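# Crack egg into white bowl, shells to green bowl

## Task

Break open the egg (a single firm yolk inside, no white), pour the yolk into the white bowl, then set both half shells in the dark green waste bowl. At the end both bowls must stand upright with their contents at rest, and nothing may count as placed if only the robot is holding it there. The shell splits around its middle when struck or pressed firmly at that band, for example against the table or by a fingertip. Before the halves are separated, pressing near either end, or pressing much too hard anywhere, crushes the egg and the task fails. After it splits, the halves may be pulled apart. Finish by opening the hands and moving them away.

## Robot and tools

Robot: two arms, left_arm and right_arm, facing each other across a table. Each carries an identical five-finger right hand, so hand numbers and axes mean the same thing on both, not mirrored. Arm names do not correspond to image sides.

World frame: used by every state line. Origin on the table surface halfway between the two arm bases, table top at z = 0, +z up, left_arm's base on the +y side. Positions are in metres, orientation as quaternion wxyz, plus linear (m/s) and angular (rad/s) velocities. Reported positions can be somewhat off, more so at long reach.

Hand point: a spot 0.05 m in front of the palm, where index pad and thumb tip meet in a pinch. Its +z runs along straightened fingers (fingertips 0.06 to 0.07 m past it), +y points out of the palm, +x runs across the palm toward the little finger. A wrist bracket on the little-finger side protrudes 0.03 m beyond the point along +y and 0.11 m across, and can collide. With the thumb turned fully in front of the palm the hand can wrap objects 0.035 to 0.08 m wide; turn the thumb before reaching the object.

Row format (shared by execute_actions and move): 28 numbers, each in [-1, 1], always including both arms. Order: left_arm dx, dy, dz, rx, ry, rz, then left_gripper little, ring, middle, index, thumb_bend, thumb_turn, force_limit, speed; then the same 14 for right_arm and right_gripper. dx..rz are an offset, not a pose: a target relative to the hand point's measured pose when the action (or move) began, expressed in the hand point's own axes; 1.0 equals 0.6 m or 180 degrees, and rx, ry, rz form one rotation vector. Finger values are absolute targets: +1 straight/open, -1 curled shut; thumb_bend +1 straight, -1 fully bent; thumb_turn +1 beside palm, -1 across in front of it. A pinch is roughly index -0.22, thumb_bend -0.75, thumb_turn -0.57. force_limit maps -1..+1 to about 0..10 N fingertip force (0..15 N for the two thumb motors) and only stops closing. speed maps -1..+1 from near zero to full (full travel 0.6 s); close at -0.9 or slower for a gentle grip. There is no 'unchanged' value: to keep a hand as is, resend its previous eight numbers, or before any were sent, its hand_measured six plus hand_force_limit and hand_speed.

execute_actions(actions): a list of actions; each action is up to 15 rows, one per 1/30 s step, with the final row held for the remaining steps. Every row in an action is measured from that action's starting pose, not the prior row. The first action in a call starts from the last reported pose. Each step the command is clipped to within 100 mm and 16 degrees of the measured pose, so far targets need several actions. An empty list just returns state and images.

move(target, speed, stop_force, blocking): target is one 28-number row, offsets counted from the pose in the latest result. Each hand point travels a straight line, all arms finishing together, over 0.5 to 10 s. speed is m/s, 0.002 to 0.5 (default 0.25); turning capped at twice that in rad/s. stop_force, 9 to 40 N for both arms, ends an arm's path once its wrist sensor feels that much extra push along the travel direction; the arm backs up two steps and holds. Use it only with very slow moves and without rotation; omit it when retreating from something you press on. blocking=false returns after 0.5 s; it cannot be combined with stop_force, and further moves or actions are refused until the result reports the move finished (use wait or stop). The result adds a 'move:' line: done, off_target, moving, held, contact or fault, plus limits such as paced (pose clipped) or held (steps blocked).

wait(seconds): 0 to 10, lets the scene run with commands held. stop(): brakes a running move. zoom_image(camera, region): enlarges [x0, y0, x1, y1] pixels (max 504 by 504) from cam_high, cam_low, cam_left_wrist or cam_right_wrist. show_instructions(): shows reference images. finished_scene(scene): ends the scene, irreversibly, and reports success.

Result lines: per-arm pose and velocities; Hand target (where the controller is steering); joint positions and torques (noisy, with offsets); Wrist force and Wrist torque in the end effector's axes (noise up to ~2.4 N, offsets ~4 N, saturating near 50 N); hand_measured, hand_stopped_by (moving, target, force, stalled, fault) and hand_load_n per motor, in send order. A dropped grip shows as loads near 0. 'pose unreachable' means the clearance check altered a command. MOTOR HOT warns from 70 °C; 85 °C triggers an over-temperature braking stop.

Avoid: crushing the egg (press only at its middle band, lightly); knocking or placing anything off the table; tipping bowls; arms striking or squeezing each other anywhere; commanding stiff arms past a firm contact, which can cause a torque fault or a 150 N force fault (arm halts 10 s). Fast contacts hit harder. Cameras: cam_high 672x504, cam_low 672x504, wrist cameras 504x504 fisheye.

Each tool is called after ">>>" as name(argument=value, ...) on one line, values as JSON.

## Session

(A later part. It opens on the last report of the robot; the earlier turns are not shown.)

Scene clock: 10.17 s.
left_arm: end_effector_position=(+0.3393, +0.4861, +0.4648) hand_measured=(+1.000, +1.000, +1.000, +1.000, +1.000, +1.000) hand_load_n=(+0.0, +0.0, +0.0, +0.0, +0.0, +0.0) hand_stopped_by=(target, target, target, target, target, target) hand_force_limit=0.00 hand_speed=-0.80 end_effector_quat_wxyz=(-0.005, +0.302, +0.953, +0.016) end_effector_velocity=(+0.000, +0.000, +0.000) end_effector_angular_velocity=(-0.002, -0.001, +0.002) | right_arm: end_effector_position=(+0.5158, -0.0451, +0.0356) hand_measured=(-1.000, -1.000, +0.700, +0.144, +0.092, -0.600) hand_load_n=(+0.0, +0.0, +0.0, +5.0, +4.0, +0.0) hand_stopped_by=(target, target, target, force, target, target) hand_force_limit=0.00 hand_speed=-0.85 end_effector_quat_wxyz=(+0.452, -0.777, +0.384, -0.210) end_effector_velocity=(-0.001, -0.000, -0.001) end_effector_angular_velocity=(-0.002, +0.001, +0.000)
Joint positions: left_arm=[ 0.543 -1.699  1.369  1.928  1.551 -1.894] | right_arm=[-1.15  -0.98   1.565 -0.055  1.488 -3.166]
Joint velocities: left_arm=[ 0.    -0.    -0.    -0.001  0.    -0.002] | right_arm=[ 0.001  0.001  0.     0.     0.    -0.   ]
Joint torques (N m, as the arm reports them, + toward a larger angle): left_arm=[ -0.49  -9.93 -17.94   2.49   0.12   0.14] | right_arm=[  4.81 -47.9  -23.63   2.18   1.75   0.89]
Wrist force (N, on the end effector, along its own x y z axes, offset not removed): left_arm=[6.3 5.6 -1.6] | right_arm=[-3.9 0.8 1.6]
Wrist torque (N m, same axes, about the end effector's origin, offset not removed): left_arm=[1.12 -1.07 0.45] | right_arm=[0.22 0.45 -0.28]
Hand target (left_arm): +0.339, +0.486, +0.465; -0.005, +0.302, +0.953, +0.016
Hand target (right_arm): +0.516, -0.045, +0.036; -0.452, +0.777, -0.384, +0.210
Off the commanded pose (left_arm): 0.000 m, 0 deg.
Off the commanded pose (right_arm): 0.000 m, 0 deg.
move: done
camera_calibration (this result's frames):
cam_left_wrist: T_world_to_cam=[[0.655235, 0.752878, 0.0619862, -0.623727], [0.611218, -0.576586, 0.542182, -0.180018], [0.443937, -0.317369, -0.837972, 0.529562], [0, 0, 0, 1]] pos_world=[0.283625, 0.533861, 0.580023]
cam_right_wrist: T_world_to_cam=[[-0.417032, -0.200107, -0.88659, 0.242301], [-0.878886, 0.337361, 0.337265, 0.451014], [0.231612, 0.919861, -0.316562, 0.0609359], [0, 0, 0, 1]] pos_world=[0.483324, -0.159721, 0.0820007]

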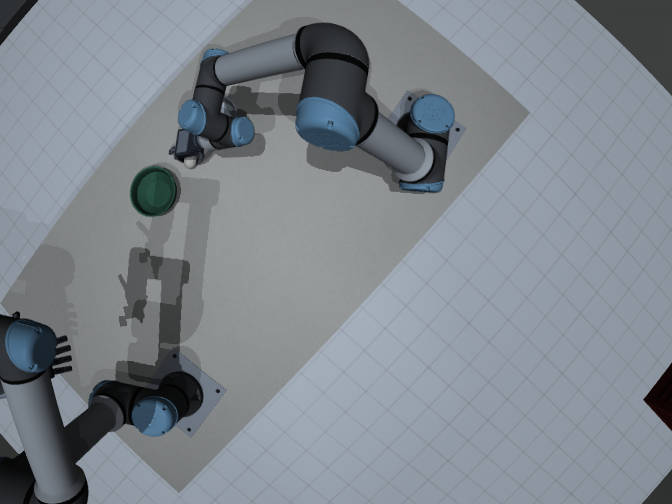

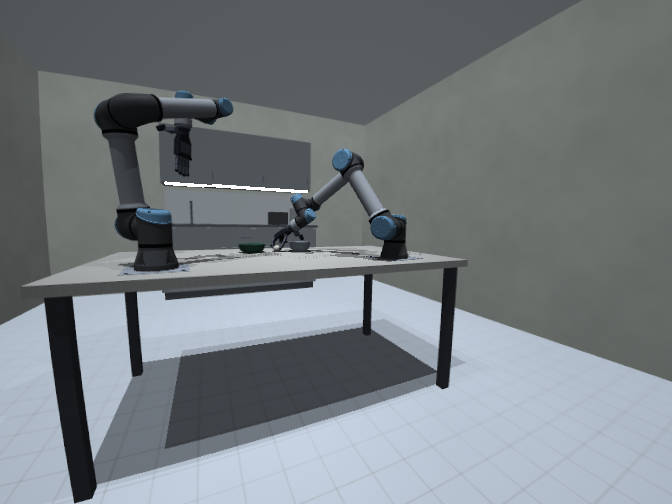

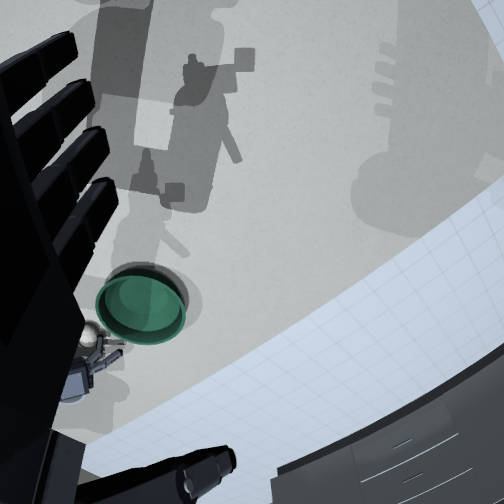

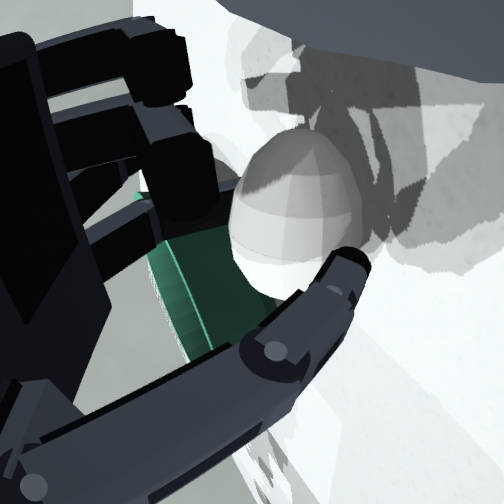

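>>> move(target=[0,0,0,0,0,0,1,1,1,1,1,1,0,-0.8,0,0,0,0,0,0,-1,-1,0.7,0.3,0.2,-0.6,0,-0.8])

>>> move(target=[0,0,0,0,0,0,1,1,1,1,1,1,0,-0.8,-0.001,-0.0504,-0.0293,0,0,0,-1,-1,0.7,0.3,0.2,-0.6,0,-0.8], speed=0.06)

>>> move(target=[0,0,0,0,0,0,1,1,1,1,1,1,0,-0.8,0,0.012,0.007,0,0,0,-1,-1,0.7,0,-0.2,-0.6,0,-0.4], speed=0.01)

>>> move(target=[0,0,0,0,0,0,1,1,1,1,1,1,0,-0.8,0,0.0173,0.01,0,0,0,-1,-1,0.7,0,-0.2,-0.6,0,-0.4], speed=0.005, stop_force=12)

>>> zoom_image(camera="cam_low", region=[250,215,310,260])

Scene clock: 11.20 s.
left_arm: end_effector_position=(+0.3393, +0.4861, +0.4648) hand_measured=(+1.000, +1.000, +1.000, +1.000, +1.000, +1.000) hand_load_n=(+0.0, +0.0, +0.0, +0.0, +0.0, +0.0) hand_stopped_by=(target, target, target, target, target, target) hand_force_limit=0.00 hand_speed=-0.80 end_effector_quat_wxyz=(-0.005, +0.302, +0.953, +0.016) end_effector_velocity=(-0.000, -0.000, -0.000) end_effector_angular_velocity=(+0.001, +0.002, -0.000) | right_arm: end_effector_position=(+0.5158, -0.0451, +0.0356) hand_measured=(-1.000, -1.000, +0.700, +0.300, +0.200, -0.600) hand_load_n=(+0.0, +0.0, +0.0, +0.0, +0.0, +0.0) hand_stopped_by=(target, target, target, target, target, target) hand_force_limit=0.00 hand_speed=-0.80 end_effector_quat_wxyz=(+0.452, -0.777, +0.384, -0.210) end_effector_velocity=(+0.000, +0.000, +0.001) end_effector_angular_velocity=(+0.000, -0.001, -0.001)
Joint positions: left_arm=[ 0.543 -1.699  1.369  1.928  1.551 -1.894] | right_arm=[-1.15  -0.98   1.565 -0.055  1.488 -3.166]
Joint velocities: left_arm=[-0.     0.001  0.001  0.     0.001  0.   ] | right_arm=[ 0.001 -0.001 -0.     0.     0.001  0.   ]
Joint torques (N m, as the arm reports them, + toward a larger angle): left_arm=[  0.17 -10.08 -18.34   2.4    0.04   0.11] | right_arm=[  5.44 -47.98 -22.66   2.02   1.79   0.85]
Wrist force (N, on the end effector, along its own x y z axes, offset not removed): left_arm=[2.0 -0.4 1.4] | right_arm=[-1.8 2.9 -0.2]
Wrist torque (N m, same axes, about the end effector's origin, offset not removed): left_arm=[-0.12 -0.30 -0.02] | right_arm=[0.32 0.43 -0.11]
Hand target (left_arm): +0.339, +0.486, +0.465; -0.005, +0.302, +0.953, +0.016
Hand target (right_arm): +0.516, -0.045, +0.036; -0.452, +0.777, -0.384, +0.210
Off the commanded pose (left_arm): 0.000 m, 0 deg.
Off the commanded pose (right_arm): 0.000 m, 0 deg.
move: done
camera_calibration (this result's frames):
cam_left_wrist: T_world_to_cam=[[0.655235, 0.752878, 0.0619861, -0.623727], [0.611218, -0.576586, 0.542182, -0.180018], [0.443937, -0.317369, -0.837972, 0.529562], [0, 0, 0, 1]] pos_world=[0.283625, 0.533861, 0.580023]
cam_right_wrist: T_world_to_cam=[[-0.417032, -0.200107, -0.88659, 0.242301], [-0.878886, 0.337361, 0.337265, 0.451014], [0.231612, 0.919861, -0.316562, 0.0609357], [0, 0, 0, 1]] pos_world=[0.483324, -0.159721, 0.0820006]

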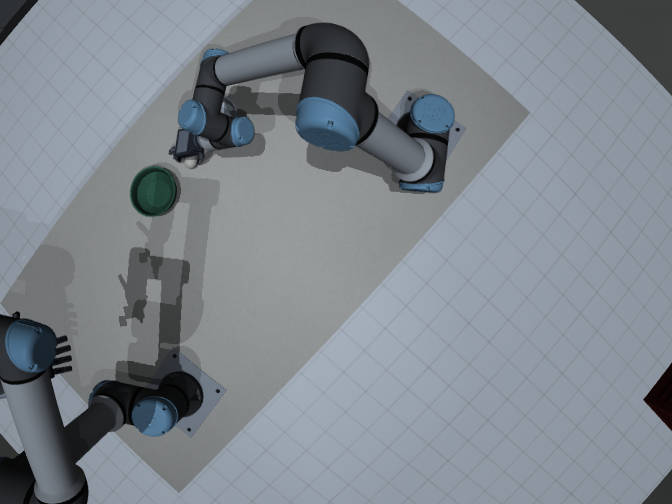

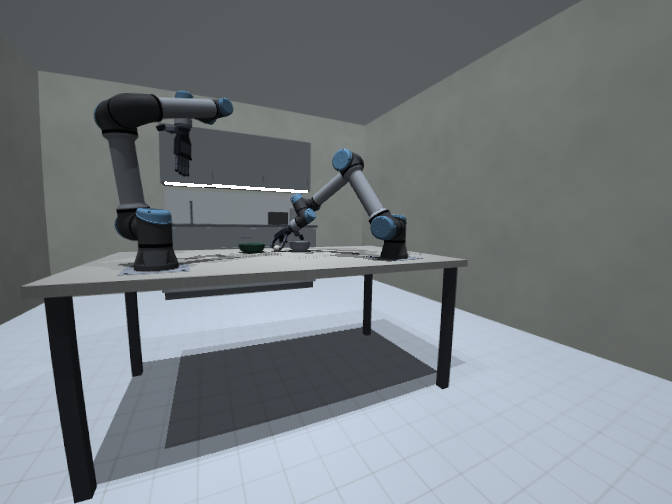

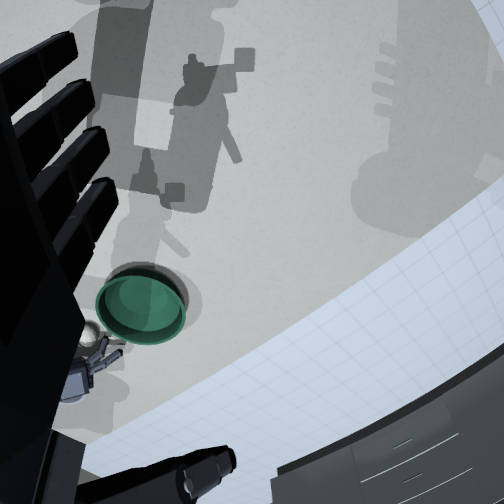

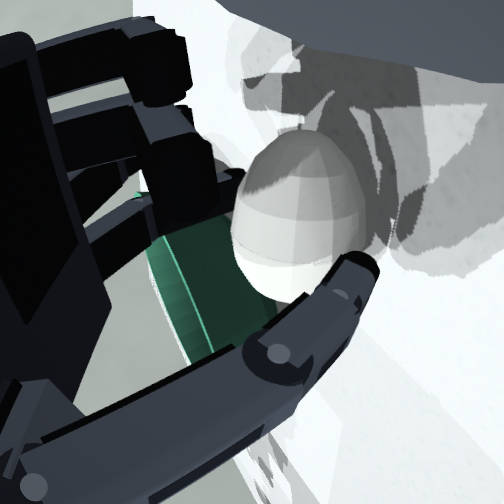

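Scene clock: 12.23 s.
left_arm: end_effector_position=(+0.3393, +0.4861, +0.4648) hand_measured=(+1.000, +1.000, +1.000, +1.000, +1.000, +1.000) hand_load_n=(+0.0, +0.0, +0.0, +0.0, +0.0, +0.0) hand_stopped_by=(target, target, target, target, target, target) hand_force_limit=0.00 hand_speed=-0.80 end_effector_quat_wxyz=(-0.005, +0.302, +0.953, +0.016) end_effector_velocity=(+0.000, -0.000, -0.000) end_effector_angular_velocity=(-0.000, -0.000, -0.000) | right_arm: end_effector_position=(+0.5160, -0.0452, +0.0703) hand_measured=(-1.000, -1.000, +0.700, +0.300, +0.200, -0.600) hand_load_n=(+0.0, +0.0, +0.0, +0.0, +0.0, +0.0) hand_stopped_by=(target, target, target, target, target, target) hand_force_limit=0.00 hand_speed=-0.80 end_effector_quat_wxyz=(+0.452, -0.777, +0.384, -0.210) end_effector_velocity=(-0.000, +0.001, +0.003) end_effector_angular_velocity=(-0.000, -0.001, +0.001)
Joint positions: left_arm=[ 0.543 -1.699  1.369  1.928  1.551 -1.894] | right_arm=[-1.15  -1.023  1.533  0.02   1.488 -3.166]
Joint velocities: left_arm=[-0.    -0.     0.    -0.001 -0.    -0.   ] | right_arm=[ 0.001 -0.003 -0.003  0.005  0.    -0.001]
Joint torques (N m, as the arm reports them, + toward a larger angle): left_arm=[ -0.32  -9.91 -17.93   2.43  -0.02   0.06] | right_arm=[ -6.16 -48.25 -26.61   2.28  -3.02  -1.74]
Wrist force (N, on the end effector, along its own x y z axes, offset not removed): left_arm=[6.3 1.1 -1.5] | right_arm=[1.4 1.2 -0.1]
Wrist torque (N m, same axes, about the end effector's origin, offset not removed): left_arm=[0.48 -1.02 0.32] | right_arm=[0.22 -0.28 0.21]
Hand target (left_arm): +0.339, +0.486, +0.465; -0.005, +0.302, +0.953, +0.016
Hand target (right_arm): +0.516, -0.045, +0.071; -0.452, +0.777, -0.384, +0.210
Off the commanded pose (left_arm): 0.000 m, 0 deg.
Off the commanded pose (right_arm): 0.000 m, 0 deg.
move: done
camera_calibration (this result's frames):
cam_left_wrist: T_world_to_cam=[[0.655235, 0.752878, 0.061986, -0.623727], [0.611218, -0.576586, 0.542182, -0.180018], [0.443937, -0.317369, -0.837972, 0.529562], [0, 0, 0, 1]] pos_world=[0.283625, 0.533861, 0.580023]
cam_right_wrist: T_world_to_cam=[[-0.417018, -0.200083, -0.886602, 0.273117], [-0.878894, 0.337339, 0.337264, 0.439444], [0.231605, 0.919874, -0.316529, 0.0719361], [0, 0, 0, 1]] pos_world=[0.483459, -0.159768, 0.116707]

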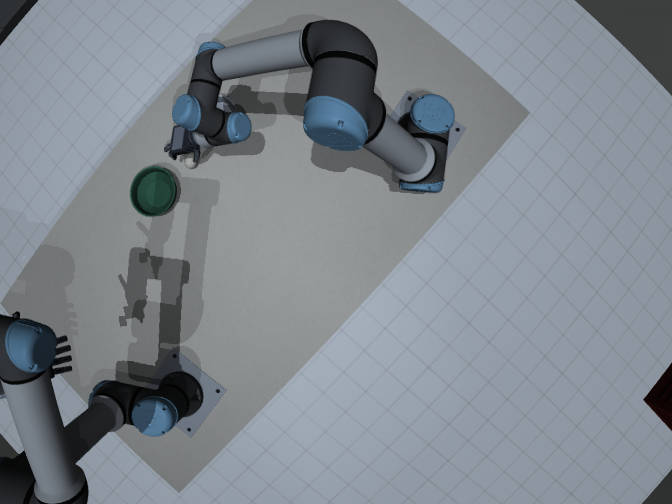

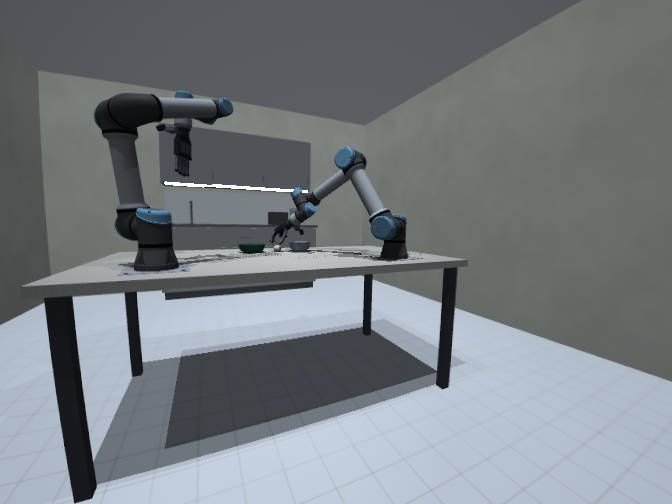

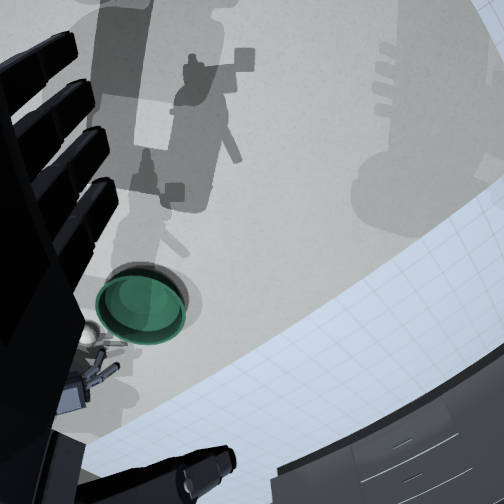

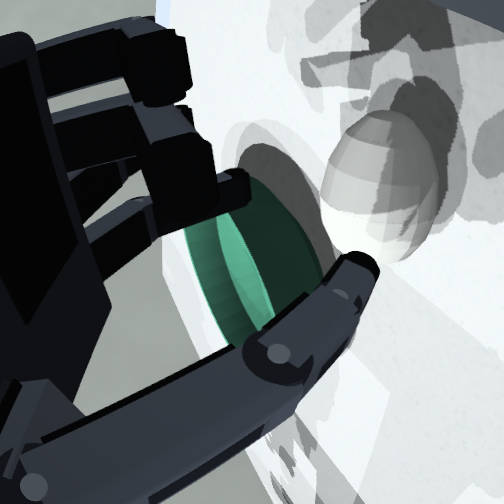

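Scene clock: 13.30 s.
left_arm: end_effector_position=(+0.3393, +0.4861, +0.4648) hand_measured=(+1.000, +1.000, +1.000, +1.000, +1.000, +1.000) hand_load_n=(+0.0, +0.0, +0.0, +0.0, +0.0, +0.0) hand_stopped_by=(target, target, target, target, target, target) hand_force_limit=0.00 hand_speed=-0.80 end_effector_quat_wxyz=(-0.005, +0.302, +0.953, +0.016) end_effector_velocity=(-0.000, -0.000, -0.000) end_effector_angular_velocity=(-0.001, +0.001, -0.000) | right_arm: end_effector_position=(+0.5159, -0.0451, +0.0622) hand_measured=(-1.000, -1.000, +0.700, +0.000, -0.200, -0.600) hand_load_n=(+0.0, +0.0, +0.0, +0.0, +0.0, +0.0) hand_stopped_by=(target, target, target, target, target, target) hand_force_limit=0.00 hand_speed=-0.40 end_effector_quat_wxyz=(+0.452, -0.777, +0.384, -0.210) end_effector_velocity=(+0.001, -0.000, -0.002) end_effector_angular_velocity=(+0.000, -0.002, -0.000)
Joint positions: left_arm=[ 0.543 -1.699  1.369  1.928  1.551 -1.894] | right_arm=[-1.15  -1.013  1.541  0.003  1.488 -3.166]
Joint velocities: left_arm=[ 0.     0.     0.    -0.001  0.001  0.001] | right_arm=[-0.     0.003  0.003 -0.007  0.    -0.001]
Joint torques (N m, as the arm reports them, + toward a larger angle): left_arm=[ -0.32 -10.16 -18.23   2.38   0.04   0.06] | right_arm=[  7.27 -26.94  -8.01  -2.14   2.85   1.41]
Wrist force (N, on the end effector, along its own x y z axes, offset not removed): left_arm=[1.6 3.6 -4.3] | right_arm=[-0.6 2.0 -0.9]
Wrist torque (N m, same axes, about the end effector's origin, offset not removed): left_arm=[0.87 -0.15 0.19] | right_arm=[0.37 0.25 0.00]
Hand target (left_arm): +0.339, +0.486, +0.465; -0.005, +0.302, +0.953, +0.016
Hand target (right_arm): +0.516, -0.045, +0.062; -0.452, +0.777, -0.384, +0.210
Off the commanded pose (left_arm): 0.000 m, 0 deg.
Off the commanded pose (right_arm): 0.000 m, 0 deg.
move: done
camera_calibration (this result's frames):
cam_left_wrist: T_world_to_cam=[[0.655235, 0.752878, 0.0619862, -0.623727], [0.611218, -0.576586, 0.542182, -0.180018], [0.443937, -0.317369, -0.837972, 0.529562], [0, 0, 0, 1]] pos_world=[0.283625, 0.533861, 0.580023]
cam_right_wrist: T_world_to_cam=[[-0.417031, -0.200083, -0.886595, 0.26596], [-0.878884, 0.337358, 0.337271, 0.442028], [0.231618, 0.919868, -0.316539, 0.0692914], [0, 0, 0, 1]] pos_world=[0.483357, -0.159647, 0.108649]

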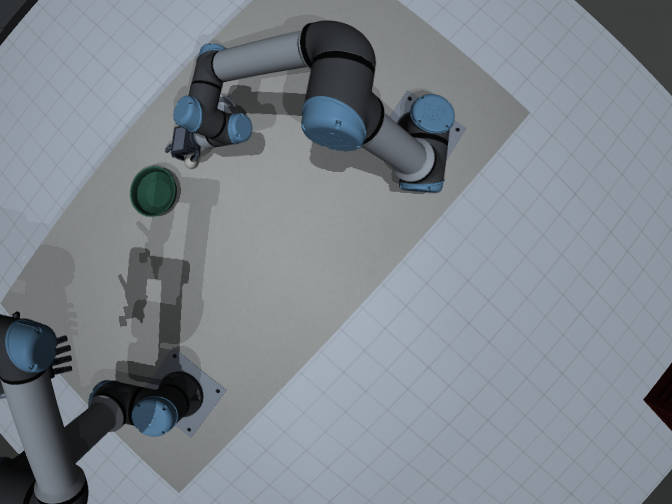

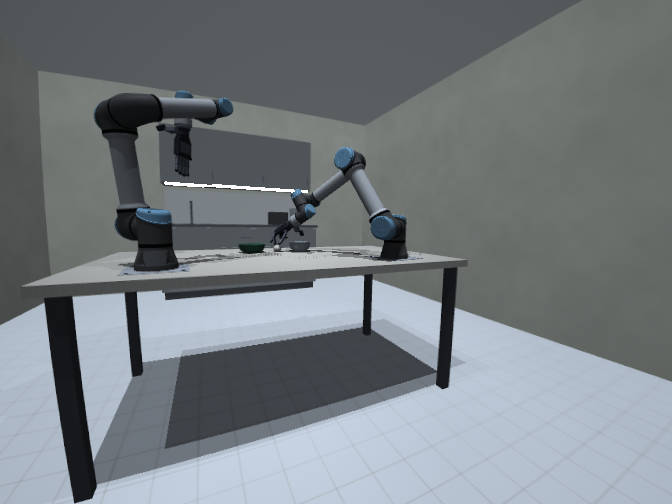

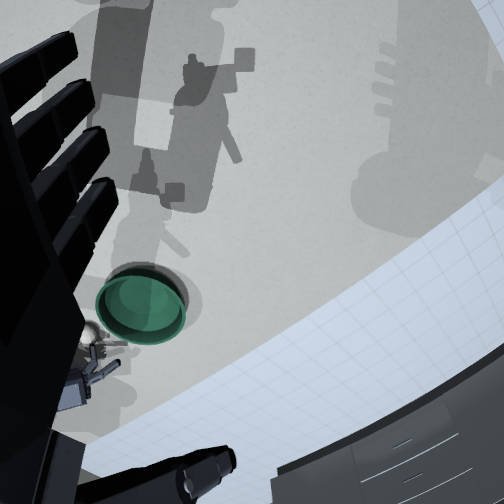

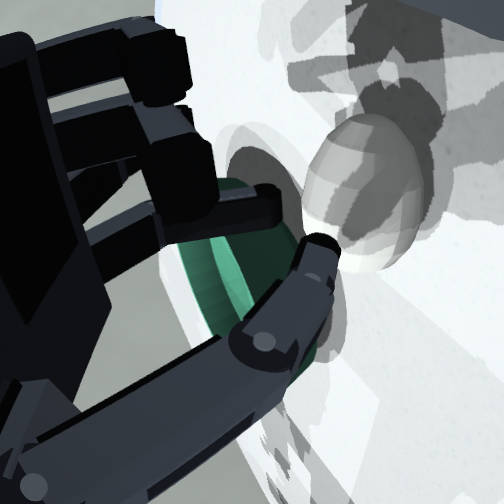

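Scene clock: 15.57 s.
left_arm: end_effector_position=(+0.3393, +0.4861, +0.4648) hand_measured=(+1.000, +1.000, +1.000, +1.000, +1.000, +1.000) hand_load_n=(+0.0, +0.0, +0.0, +0.0, +0.0, +0.0) hand_stopped_by=(target, target, target, target, target, target) hand_force_limit=0.00 hand_speed=-0.80 end_effector_quat_wxyz=(-0.005, +0.302, +0.953, +0.016) end_effector_velocity=(+0.000, +0.000, -0.000) end_effector_angular_velocity=(+0.002, +0.001, +0.002) | right_arm: end_effector_position=(+0.5157, -0.0449, +0.0527) hand_measured=(-1.000, -1.000, +0.700, +0.000, -0.200, -0.600) hand_load_n=(+0.0, +0.0, +0.0, +3.0, +0.0, +0.0) hand_stopped_by=(target, target, target, target, target, target) hand_force_limit=0.00 hand_speed=-0.40 end_effector_quat_wxyz=(+0.452, -0.777, +0.384, -0.210) end_effector_velocity=(+0.001, -0.002, +0.000) end_effector_angular_velocity=(-0.002, +0.003, -0.004)
Joint positions: left_arm=[ 0.543 -1.699  1.369  1.928  1.551 -1.894] | right_arm=[-1.149 -1.002  1.55  -0.018  1.488 -3.166]
Joint velocities: left_arm=[ 0.001  0.001  0.001  0.    -0.    -0.001] | right_arm=[-0.003 -0.    -0.002  0.006  0.     0.   ]
Joint torques (N m, as the arm reports them, + toward a larger angle): left_arm=[ -0.24 -10.28 -18.31   2.4    0.06   0.12] | right_arm=[  6.61 -37.45 -15.46   6.39   3.35   0.5 ]
Wrist force (N, on the end effector, along its own x y z axes, offset not removed): left_arm=[1.6 -4.1 -0.3] | right_arm=[-1.3 -18.3 -1.6]
Wrist torque (N m, same axes, about the end effector's origin, offset not removed): left_arm=[-0.76 -0.20 -0.18] | right_arm=[0.22 0.07 -0.16]
Hand target (left_arm): +0.339, +0.486, +0.465; -0.005, +0.302, +0.953, +0.016
Hand target (right_arm): +0.516, -0.045, +0.053; -0.452, +0.777, -0.384, +0.210
Off the commanded pose (left_arm): 0.000 m, 0 deg.
Off the commanded pose (right_arm): 0.002 m, 0 deg.
move: contact (right_arm)
camera_calibration (this result's frames):
cam_left_wrist: T_world_to_cam=[[0.655235, 0.752878, 0.0619862, -0.623727], [0.611218, -0.576586, 0.542182, -0.180018], [0.443937, -0.317369, -0.837972, 0.529562], [0, 0, 0, 1]] pos_world=[0.283625, 0.533861, 0.580023]
cam_right_wrist: T_world_to_cam=[[-0.416983, -0.200007, -0.886636, 0.257467], [-0.878905, 0.337322, 0.337254, 0.445067], [0.231629, 0.919897, -0.316444, 0.066162], [0, 0, 0, 1]] pos_world=[0.483206, -0.159498, 0.0991152]

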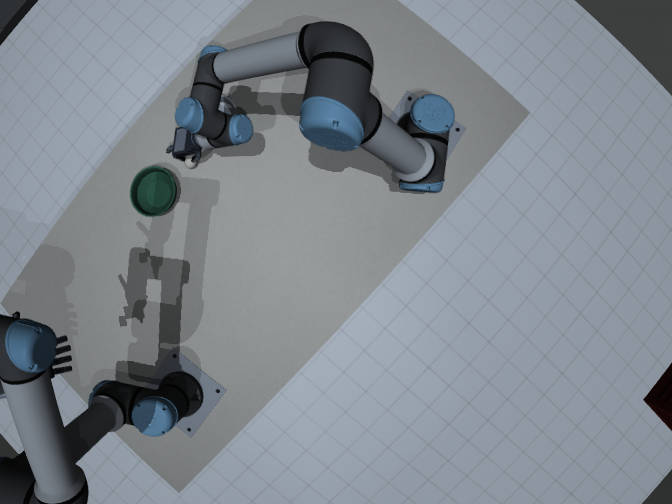

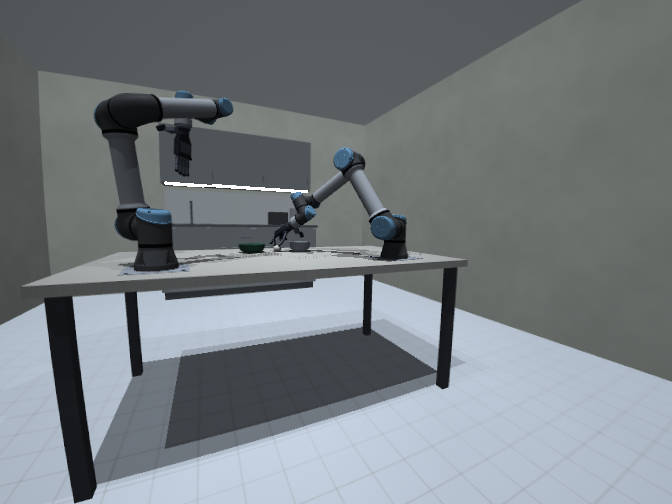

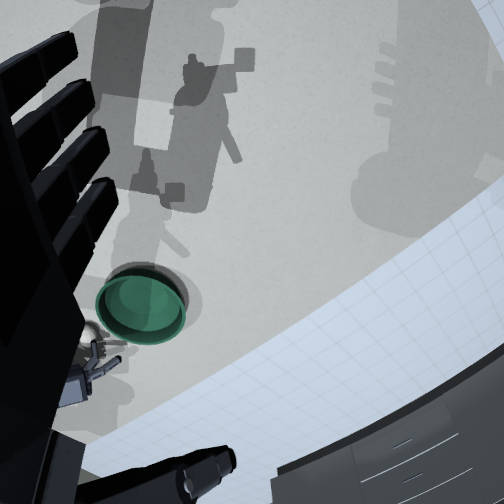

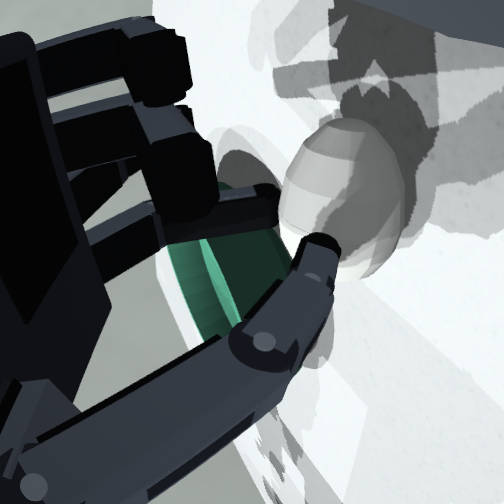

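Region (250, 215, 310, 260) of cam_low's 672x504 image, scaled by 8.400, with more detail than that image has; it fills the top 378 rows of this view, and the rest is white.

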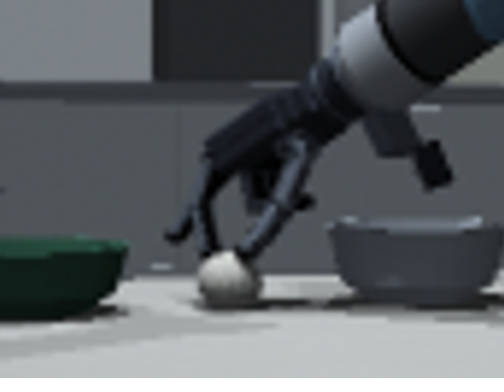

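>>> zoom_image(camera="cam_right_wrist", region=[250,100,430,300])

>>> zoom_image(camera="cam_left_wrist", region=[60,305,140,385])

Region (250, 100, 430, 300) of cam_right_wrist's 504x504 image, scaled by 2.520, with more detail than that image has; it fills the left 454 columns of this view, and the rest is white.

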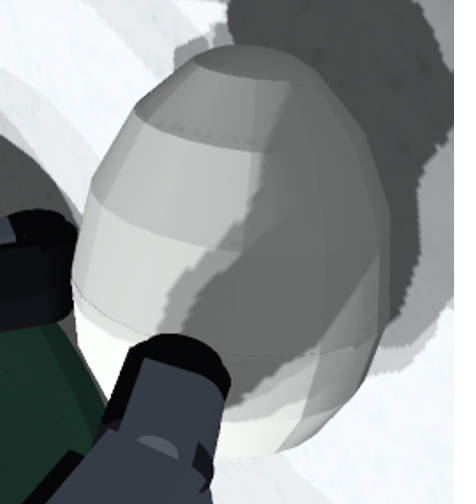

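Region (60, 305, 140, 385) of cam_left_wrist's 504x504 image, scaled by 6.300, with more detail than that image has.

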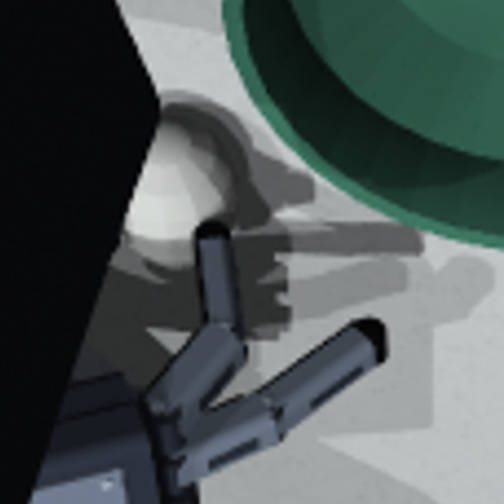

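On the seam. Press more.

>>> move(target=[0,0,0,0,0,0,1,1,1,1,1,1,0,-0.8,0,0.007,0.004,0,0,0,-1,-1,0.7,0,-0.2,-0.6,0,-0.4], speed=0.002, stop_force=18)

>>> zoom_image(camera="cam_right_wrist", region=[250,100,430,300])

Scene clock: 16.87 s.
left_arm: end_effector_position=(+0.3393, +0.4861, +0.4648) hand_measured=(+1.000, +1.000, +1.000, +1.000, +1.000, +1.000) hand_load_n=(+0.0, +0.0, +0.0, +0.0, +0.0, +0.0) hand_stopped_by=(target, target, target, target, target, target) hand_force_limit=0.00 hand_speed=-0.80 end_effector_quat_wxyz=(-0.005, +0.302, +0.953, +0.016) end_effector_velocity=(+0.000, -0.000, +0.000) end_effector_angular_velocity=(-0.000, -0.000, -0.001) | right_arm: end_effector_position=(+0.5157, -0.0449, +0.0515) hand_measured=(-1.000, -1.000, +0.700, +0.000, -0.200, -0.600) hand_load_n=(+0.0, +0.0, +0.0, +4.0, -1.0, +0.5) hand_stopped_by=(target, target, target, target, target, target) hand_force_limit=0.00 hand_speed=-0.40 end_effector_quat_wxyz=(+0.452, -0.777, +0.384, -0.210) end_effector_velocity=(-0.001, -0.000, -0.000) end_effector_angular_velocity=(-0.001, +0.002, +0.001)
Joint positions: left_arm=[ 0.543 -1.699  1.369  1.928  1.551 -1.894] | right_arm=[-1.149 -1.001  1.551 -0.021  1.489 -3.166]
Joint velocities: left_arm=[-0.     0.    -0.002  0.001 -0.     0.001] | right_arm=[-0.    -0.     0.     0.002 -0.001 -0.   ]
Joint torques (N m, as the arm reports them, + toward a larger angle): left_arm=[ -0.2  -10.   -17.98   2.45   0.02   0.09] | right_arm=[  5.58 -26.75  -9.2    7.66   3.19   0.09]
Wrist force (N, on the end effector, along its own x y z axes, offset not removed): left_arm=[3.5 -1.6 -4.2] | right_arm=[-4.0 -20.0 -7.1]
Wrist torque (N m, same axes, about the end effector's origin, offset not removed): left_arm=[0.06 -0.54 -0.10] | right_arm=[0.73 0.29 -0.01]
Hand target (left_arm): +0.339, +0.486, +0.465; -0.005, +0.302, +0.953, +0.016
Hand target (right_arm): +0.516, -0.045, +0.052; -0.452, +0.777, -0.384, +0.210
Off the commanded pose (left_arm): 0.000 m, 0 deg.
Off the commanded pose (right_arm): 0.004 m, 0 deg.
move: contact (right_arm)
camera_calibration (this result's frames):
cam_left_wrist: T_world_to_cam=[[0.655235, 0.752878, 0.0619861, -0.623727], [0.611218, -0.576586, 0.542182, -0.180018], [0.443937, -0.317369, -0.837972, 0.529562], [0, 0, 0, 1]] pos_world=[0.283625, 0.533861, 0.580023]
cam_right_wrist: T_world_to_cam=[[-0.417052, -0.20004, -0.886596, 0.256447], [-0.878874, 0.337355, 0.337303, 0.445396], [0.231623, 0.919878, -0.316504, 0.0658098], [0, 0, 0, 1]] pos_world=[0.483155, -0.159494, 0.097961]

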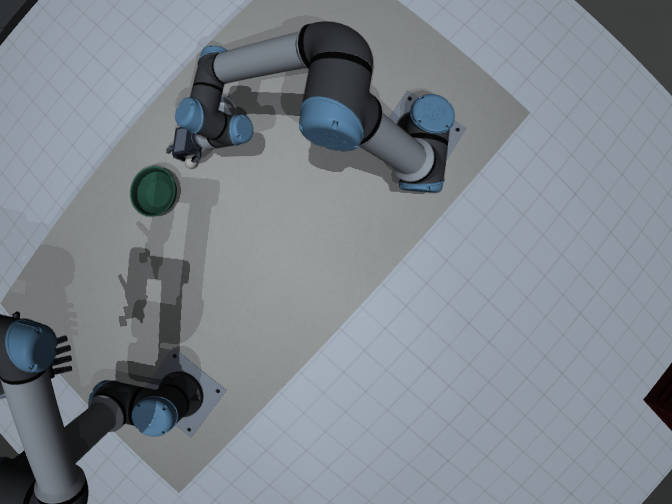

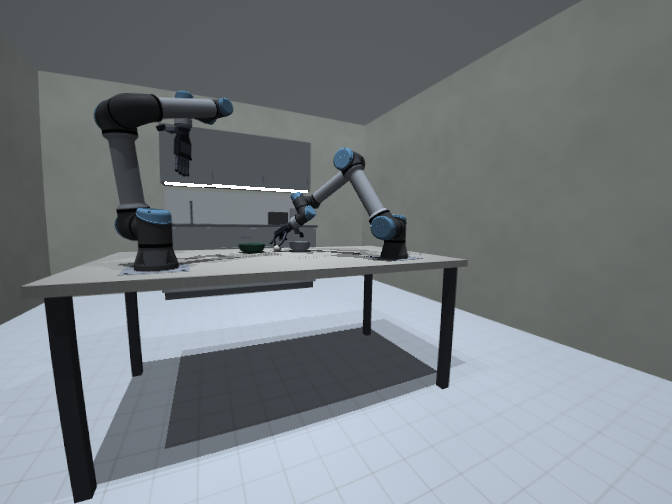

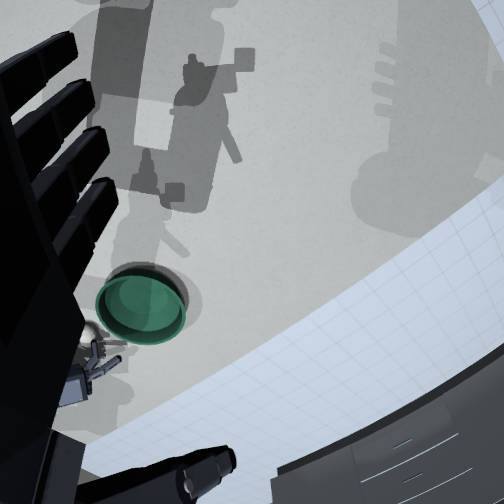

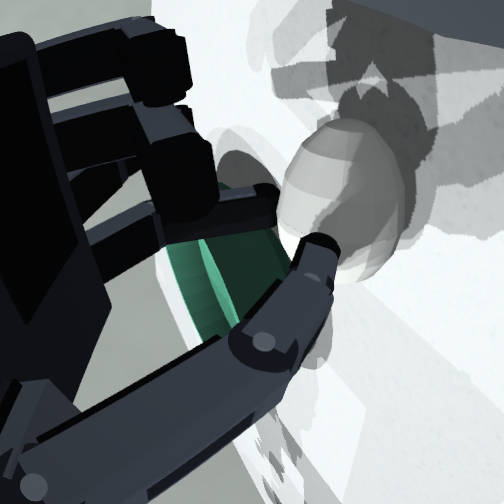

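Region (250, 100, 430, 300) of cam_right_wrist's 504x504 image, scaled by 2.520, with more detail than that image has; it fills the left 454 columns of this view, and the rest is white.

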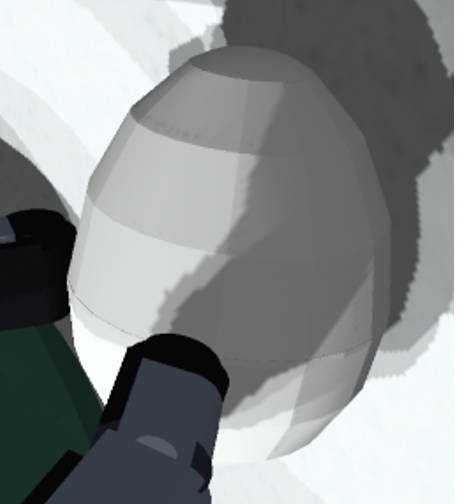

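>>> move(target=[0,0,0,0,0,0,1,1,1,1,1,1,0,-0.8,0,0.007,0.004,0,0,0,-1,-1,0.7,0,-0.2,-0.6,0,-0.4], speed=0.002, stop_force=19)

>>> zoom_image(camera="cam_right_wrist", region=[250,100,430,300])

Scene clock: 17.97 s.
left_arm: end_effector_position=(+0.3393, +0.4861, +0.4648) hand_measured=(+1.000, +1.000, +1.000, +1.000, +1.000, +1.000) hand_load_n=(+0.0, +0.0, +0.0, +0.0, +0.0, +0.0) hand_stopped_by=(target, target, target, target, target, target) hand_force_limit=0.00 hand_speed=-0.80 end_effector_quat_wxyz=(-0.005, +0.302, +0.953, +0.016) end_effector_velocity=(+0.000, +0.000, +0.000) end_effector_angular_velocity=(-0.000, -0.000, -0.000) | right_arm: end_effector_position=(+0.5157, -0.0448, +0.0505) hand_measured=(-1.000, -1.000, +0.700, +0.000, -0.202, -0.600) hand_load_n=(+0.0, +0.0, +0.0, +6.5, -5.0, +1.5) hand_stopped_by=(target, target, target, target, target, target) hand_force_limit=0.00 hand_speed=-0.40 end_effector_quat_wxyz=(+0.452, -0.777, +0.384, -0.210) end_effector_velocity=(+0.001, -0.001, -0.001) end_effector_angular_velocity=(-0.000, +0.001, -0.003)
Joint positions: left_arm=[ 0.543 -1.699  1.369  1.928  1.551 -1.894] | right_arm=[-1.149 -0.999  1.552 -0.023  1.489 -3.166]
Joint velocities: left_arm=[ 0.001 -0.    -0.001  0.     0.     0.001] | right_arm=[-0.002  0.002  0.    -0.001  0.     0.001]
Joint torques (N m, as the arm reports them, + toward a larger angle): left_arm=[ -0.05  -9.61 -18.2    2.45   0.02   0.07] | right_arm=[  6.13 -11.33   5.99  10.64   3.82  -0.23]
Wrist force (N, on the end effector, along its own x y z axes, offset not removed): left_arm=[2.3 1.4 -3.1] | right_arm=[-3.0 -43.7 -18.3]
Wrist torque (N m, same axes, about the end effector's origin, offset not removed): left_arm=[0.50 -0.33 0.13] | right_arm=[0.33 0.19 0.04]
Hand target (left_arm): +0.339, +0.486, +0.465; -0.005, +0.302, +0.953, +0.016
Hand target (right_arm): +0.516, -0.045, +0.051; -0.452, +0.777, -0.384, +0.210
Off the commanded pose (left_arm): 0.000 m, 0 deg.
Off the commanded pose (right_arm): 0.004 m, 0 deg.
move: contact (right_arm)
camera_calibration (this result's frames):
cam_left_wrist: T_world_to_cam=[[0.655235, 0.752878, 0.061986, -0.623727], [0.611218, -0.576586, 0.542182, -0.180018], [0.443937, -0.31737, -0.837972, 0.529562], [0, 0, 0, 1]] pos_world=[0.283625, 0.533861, 0.580023]
cam_right_wrist: T_world_to_cam=[[-0.416855, -0.199886, -0.886723, 0.25551], [-0.878955, 0.337269, 0.337176, 0.445788], [0.231667, 0.919943, -0.316283, 0.0653901], [0, 0, 0, 1]] pos_world=[0.48319, -0.159433, 0.0969391]

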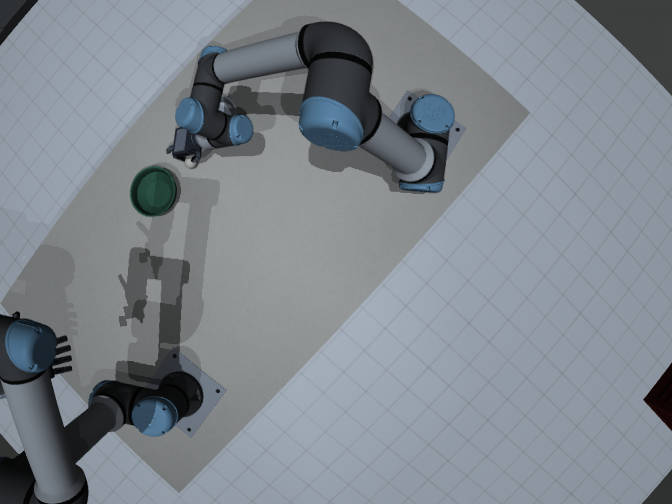

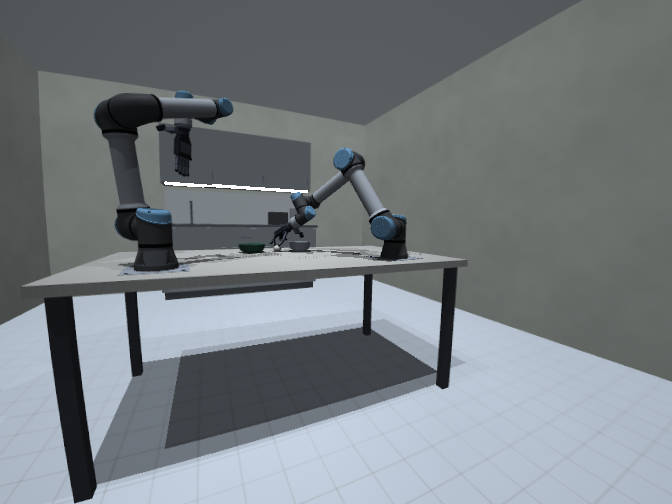

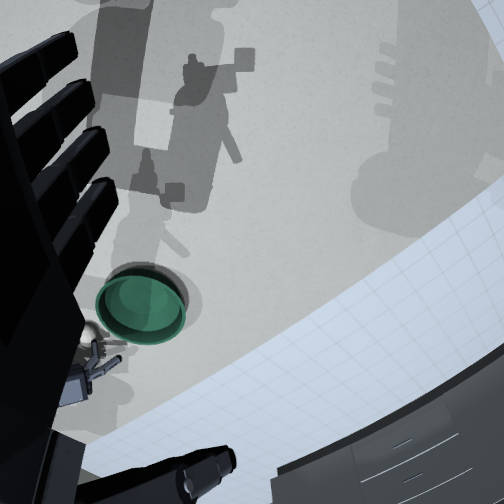

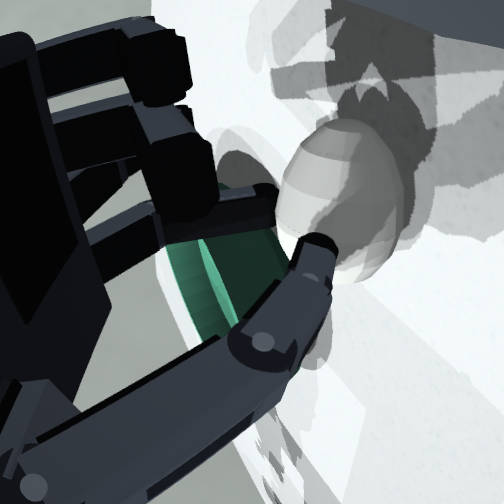

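Region (250, 100, 430, 300) of cam_right_wrist's 504x504 image, scaled by 2.520, with more detail than that image has; it fills the left 454 columns of this view, and the rest is white.

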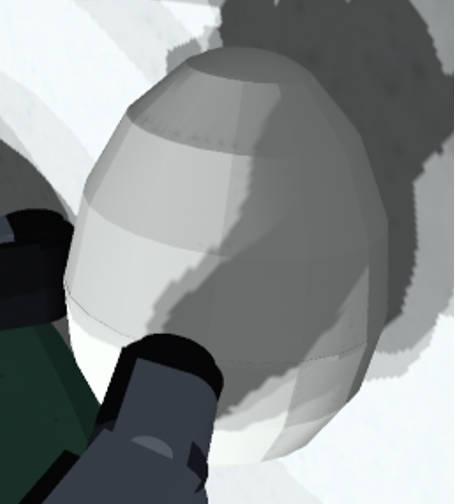

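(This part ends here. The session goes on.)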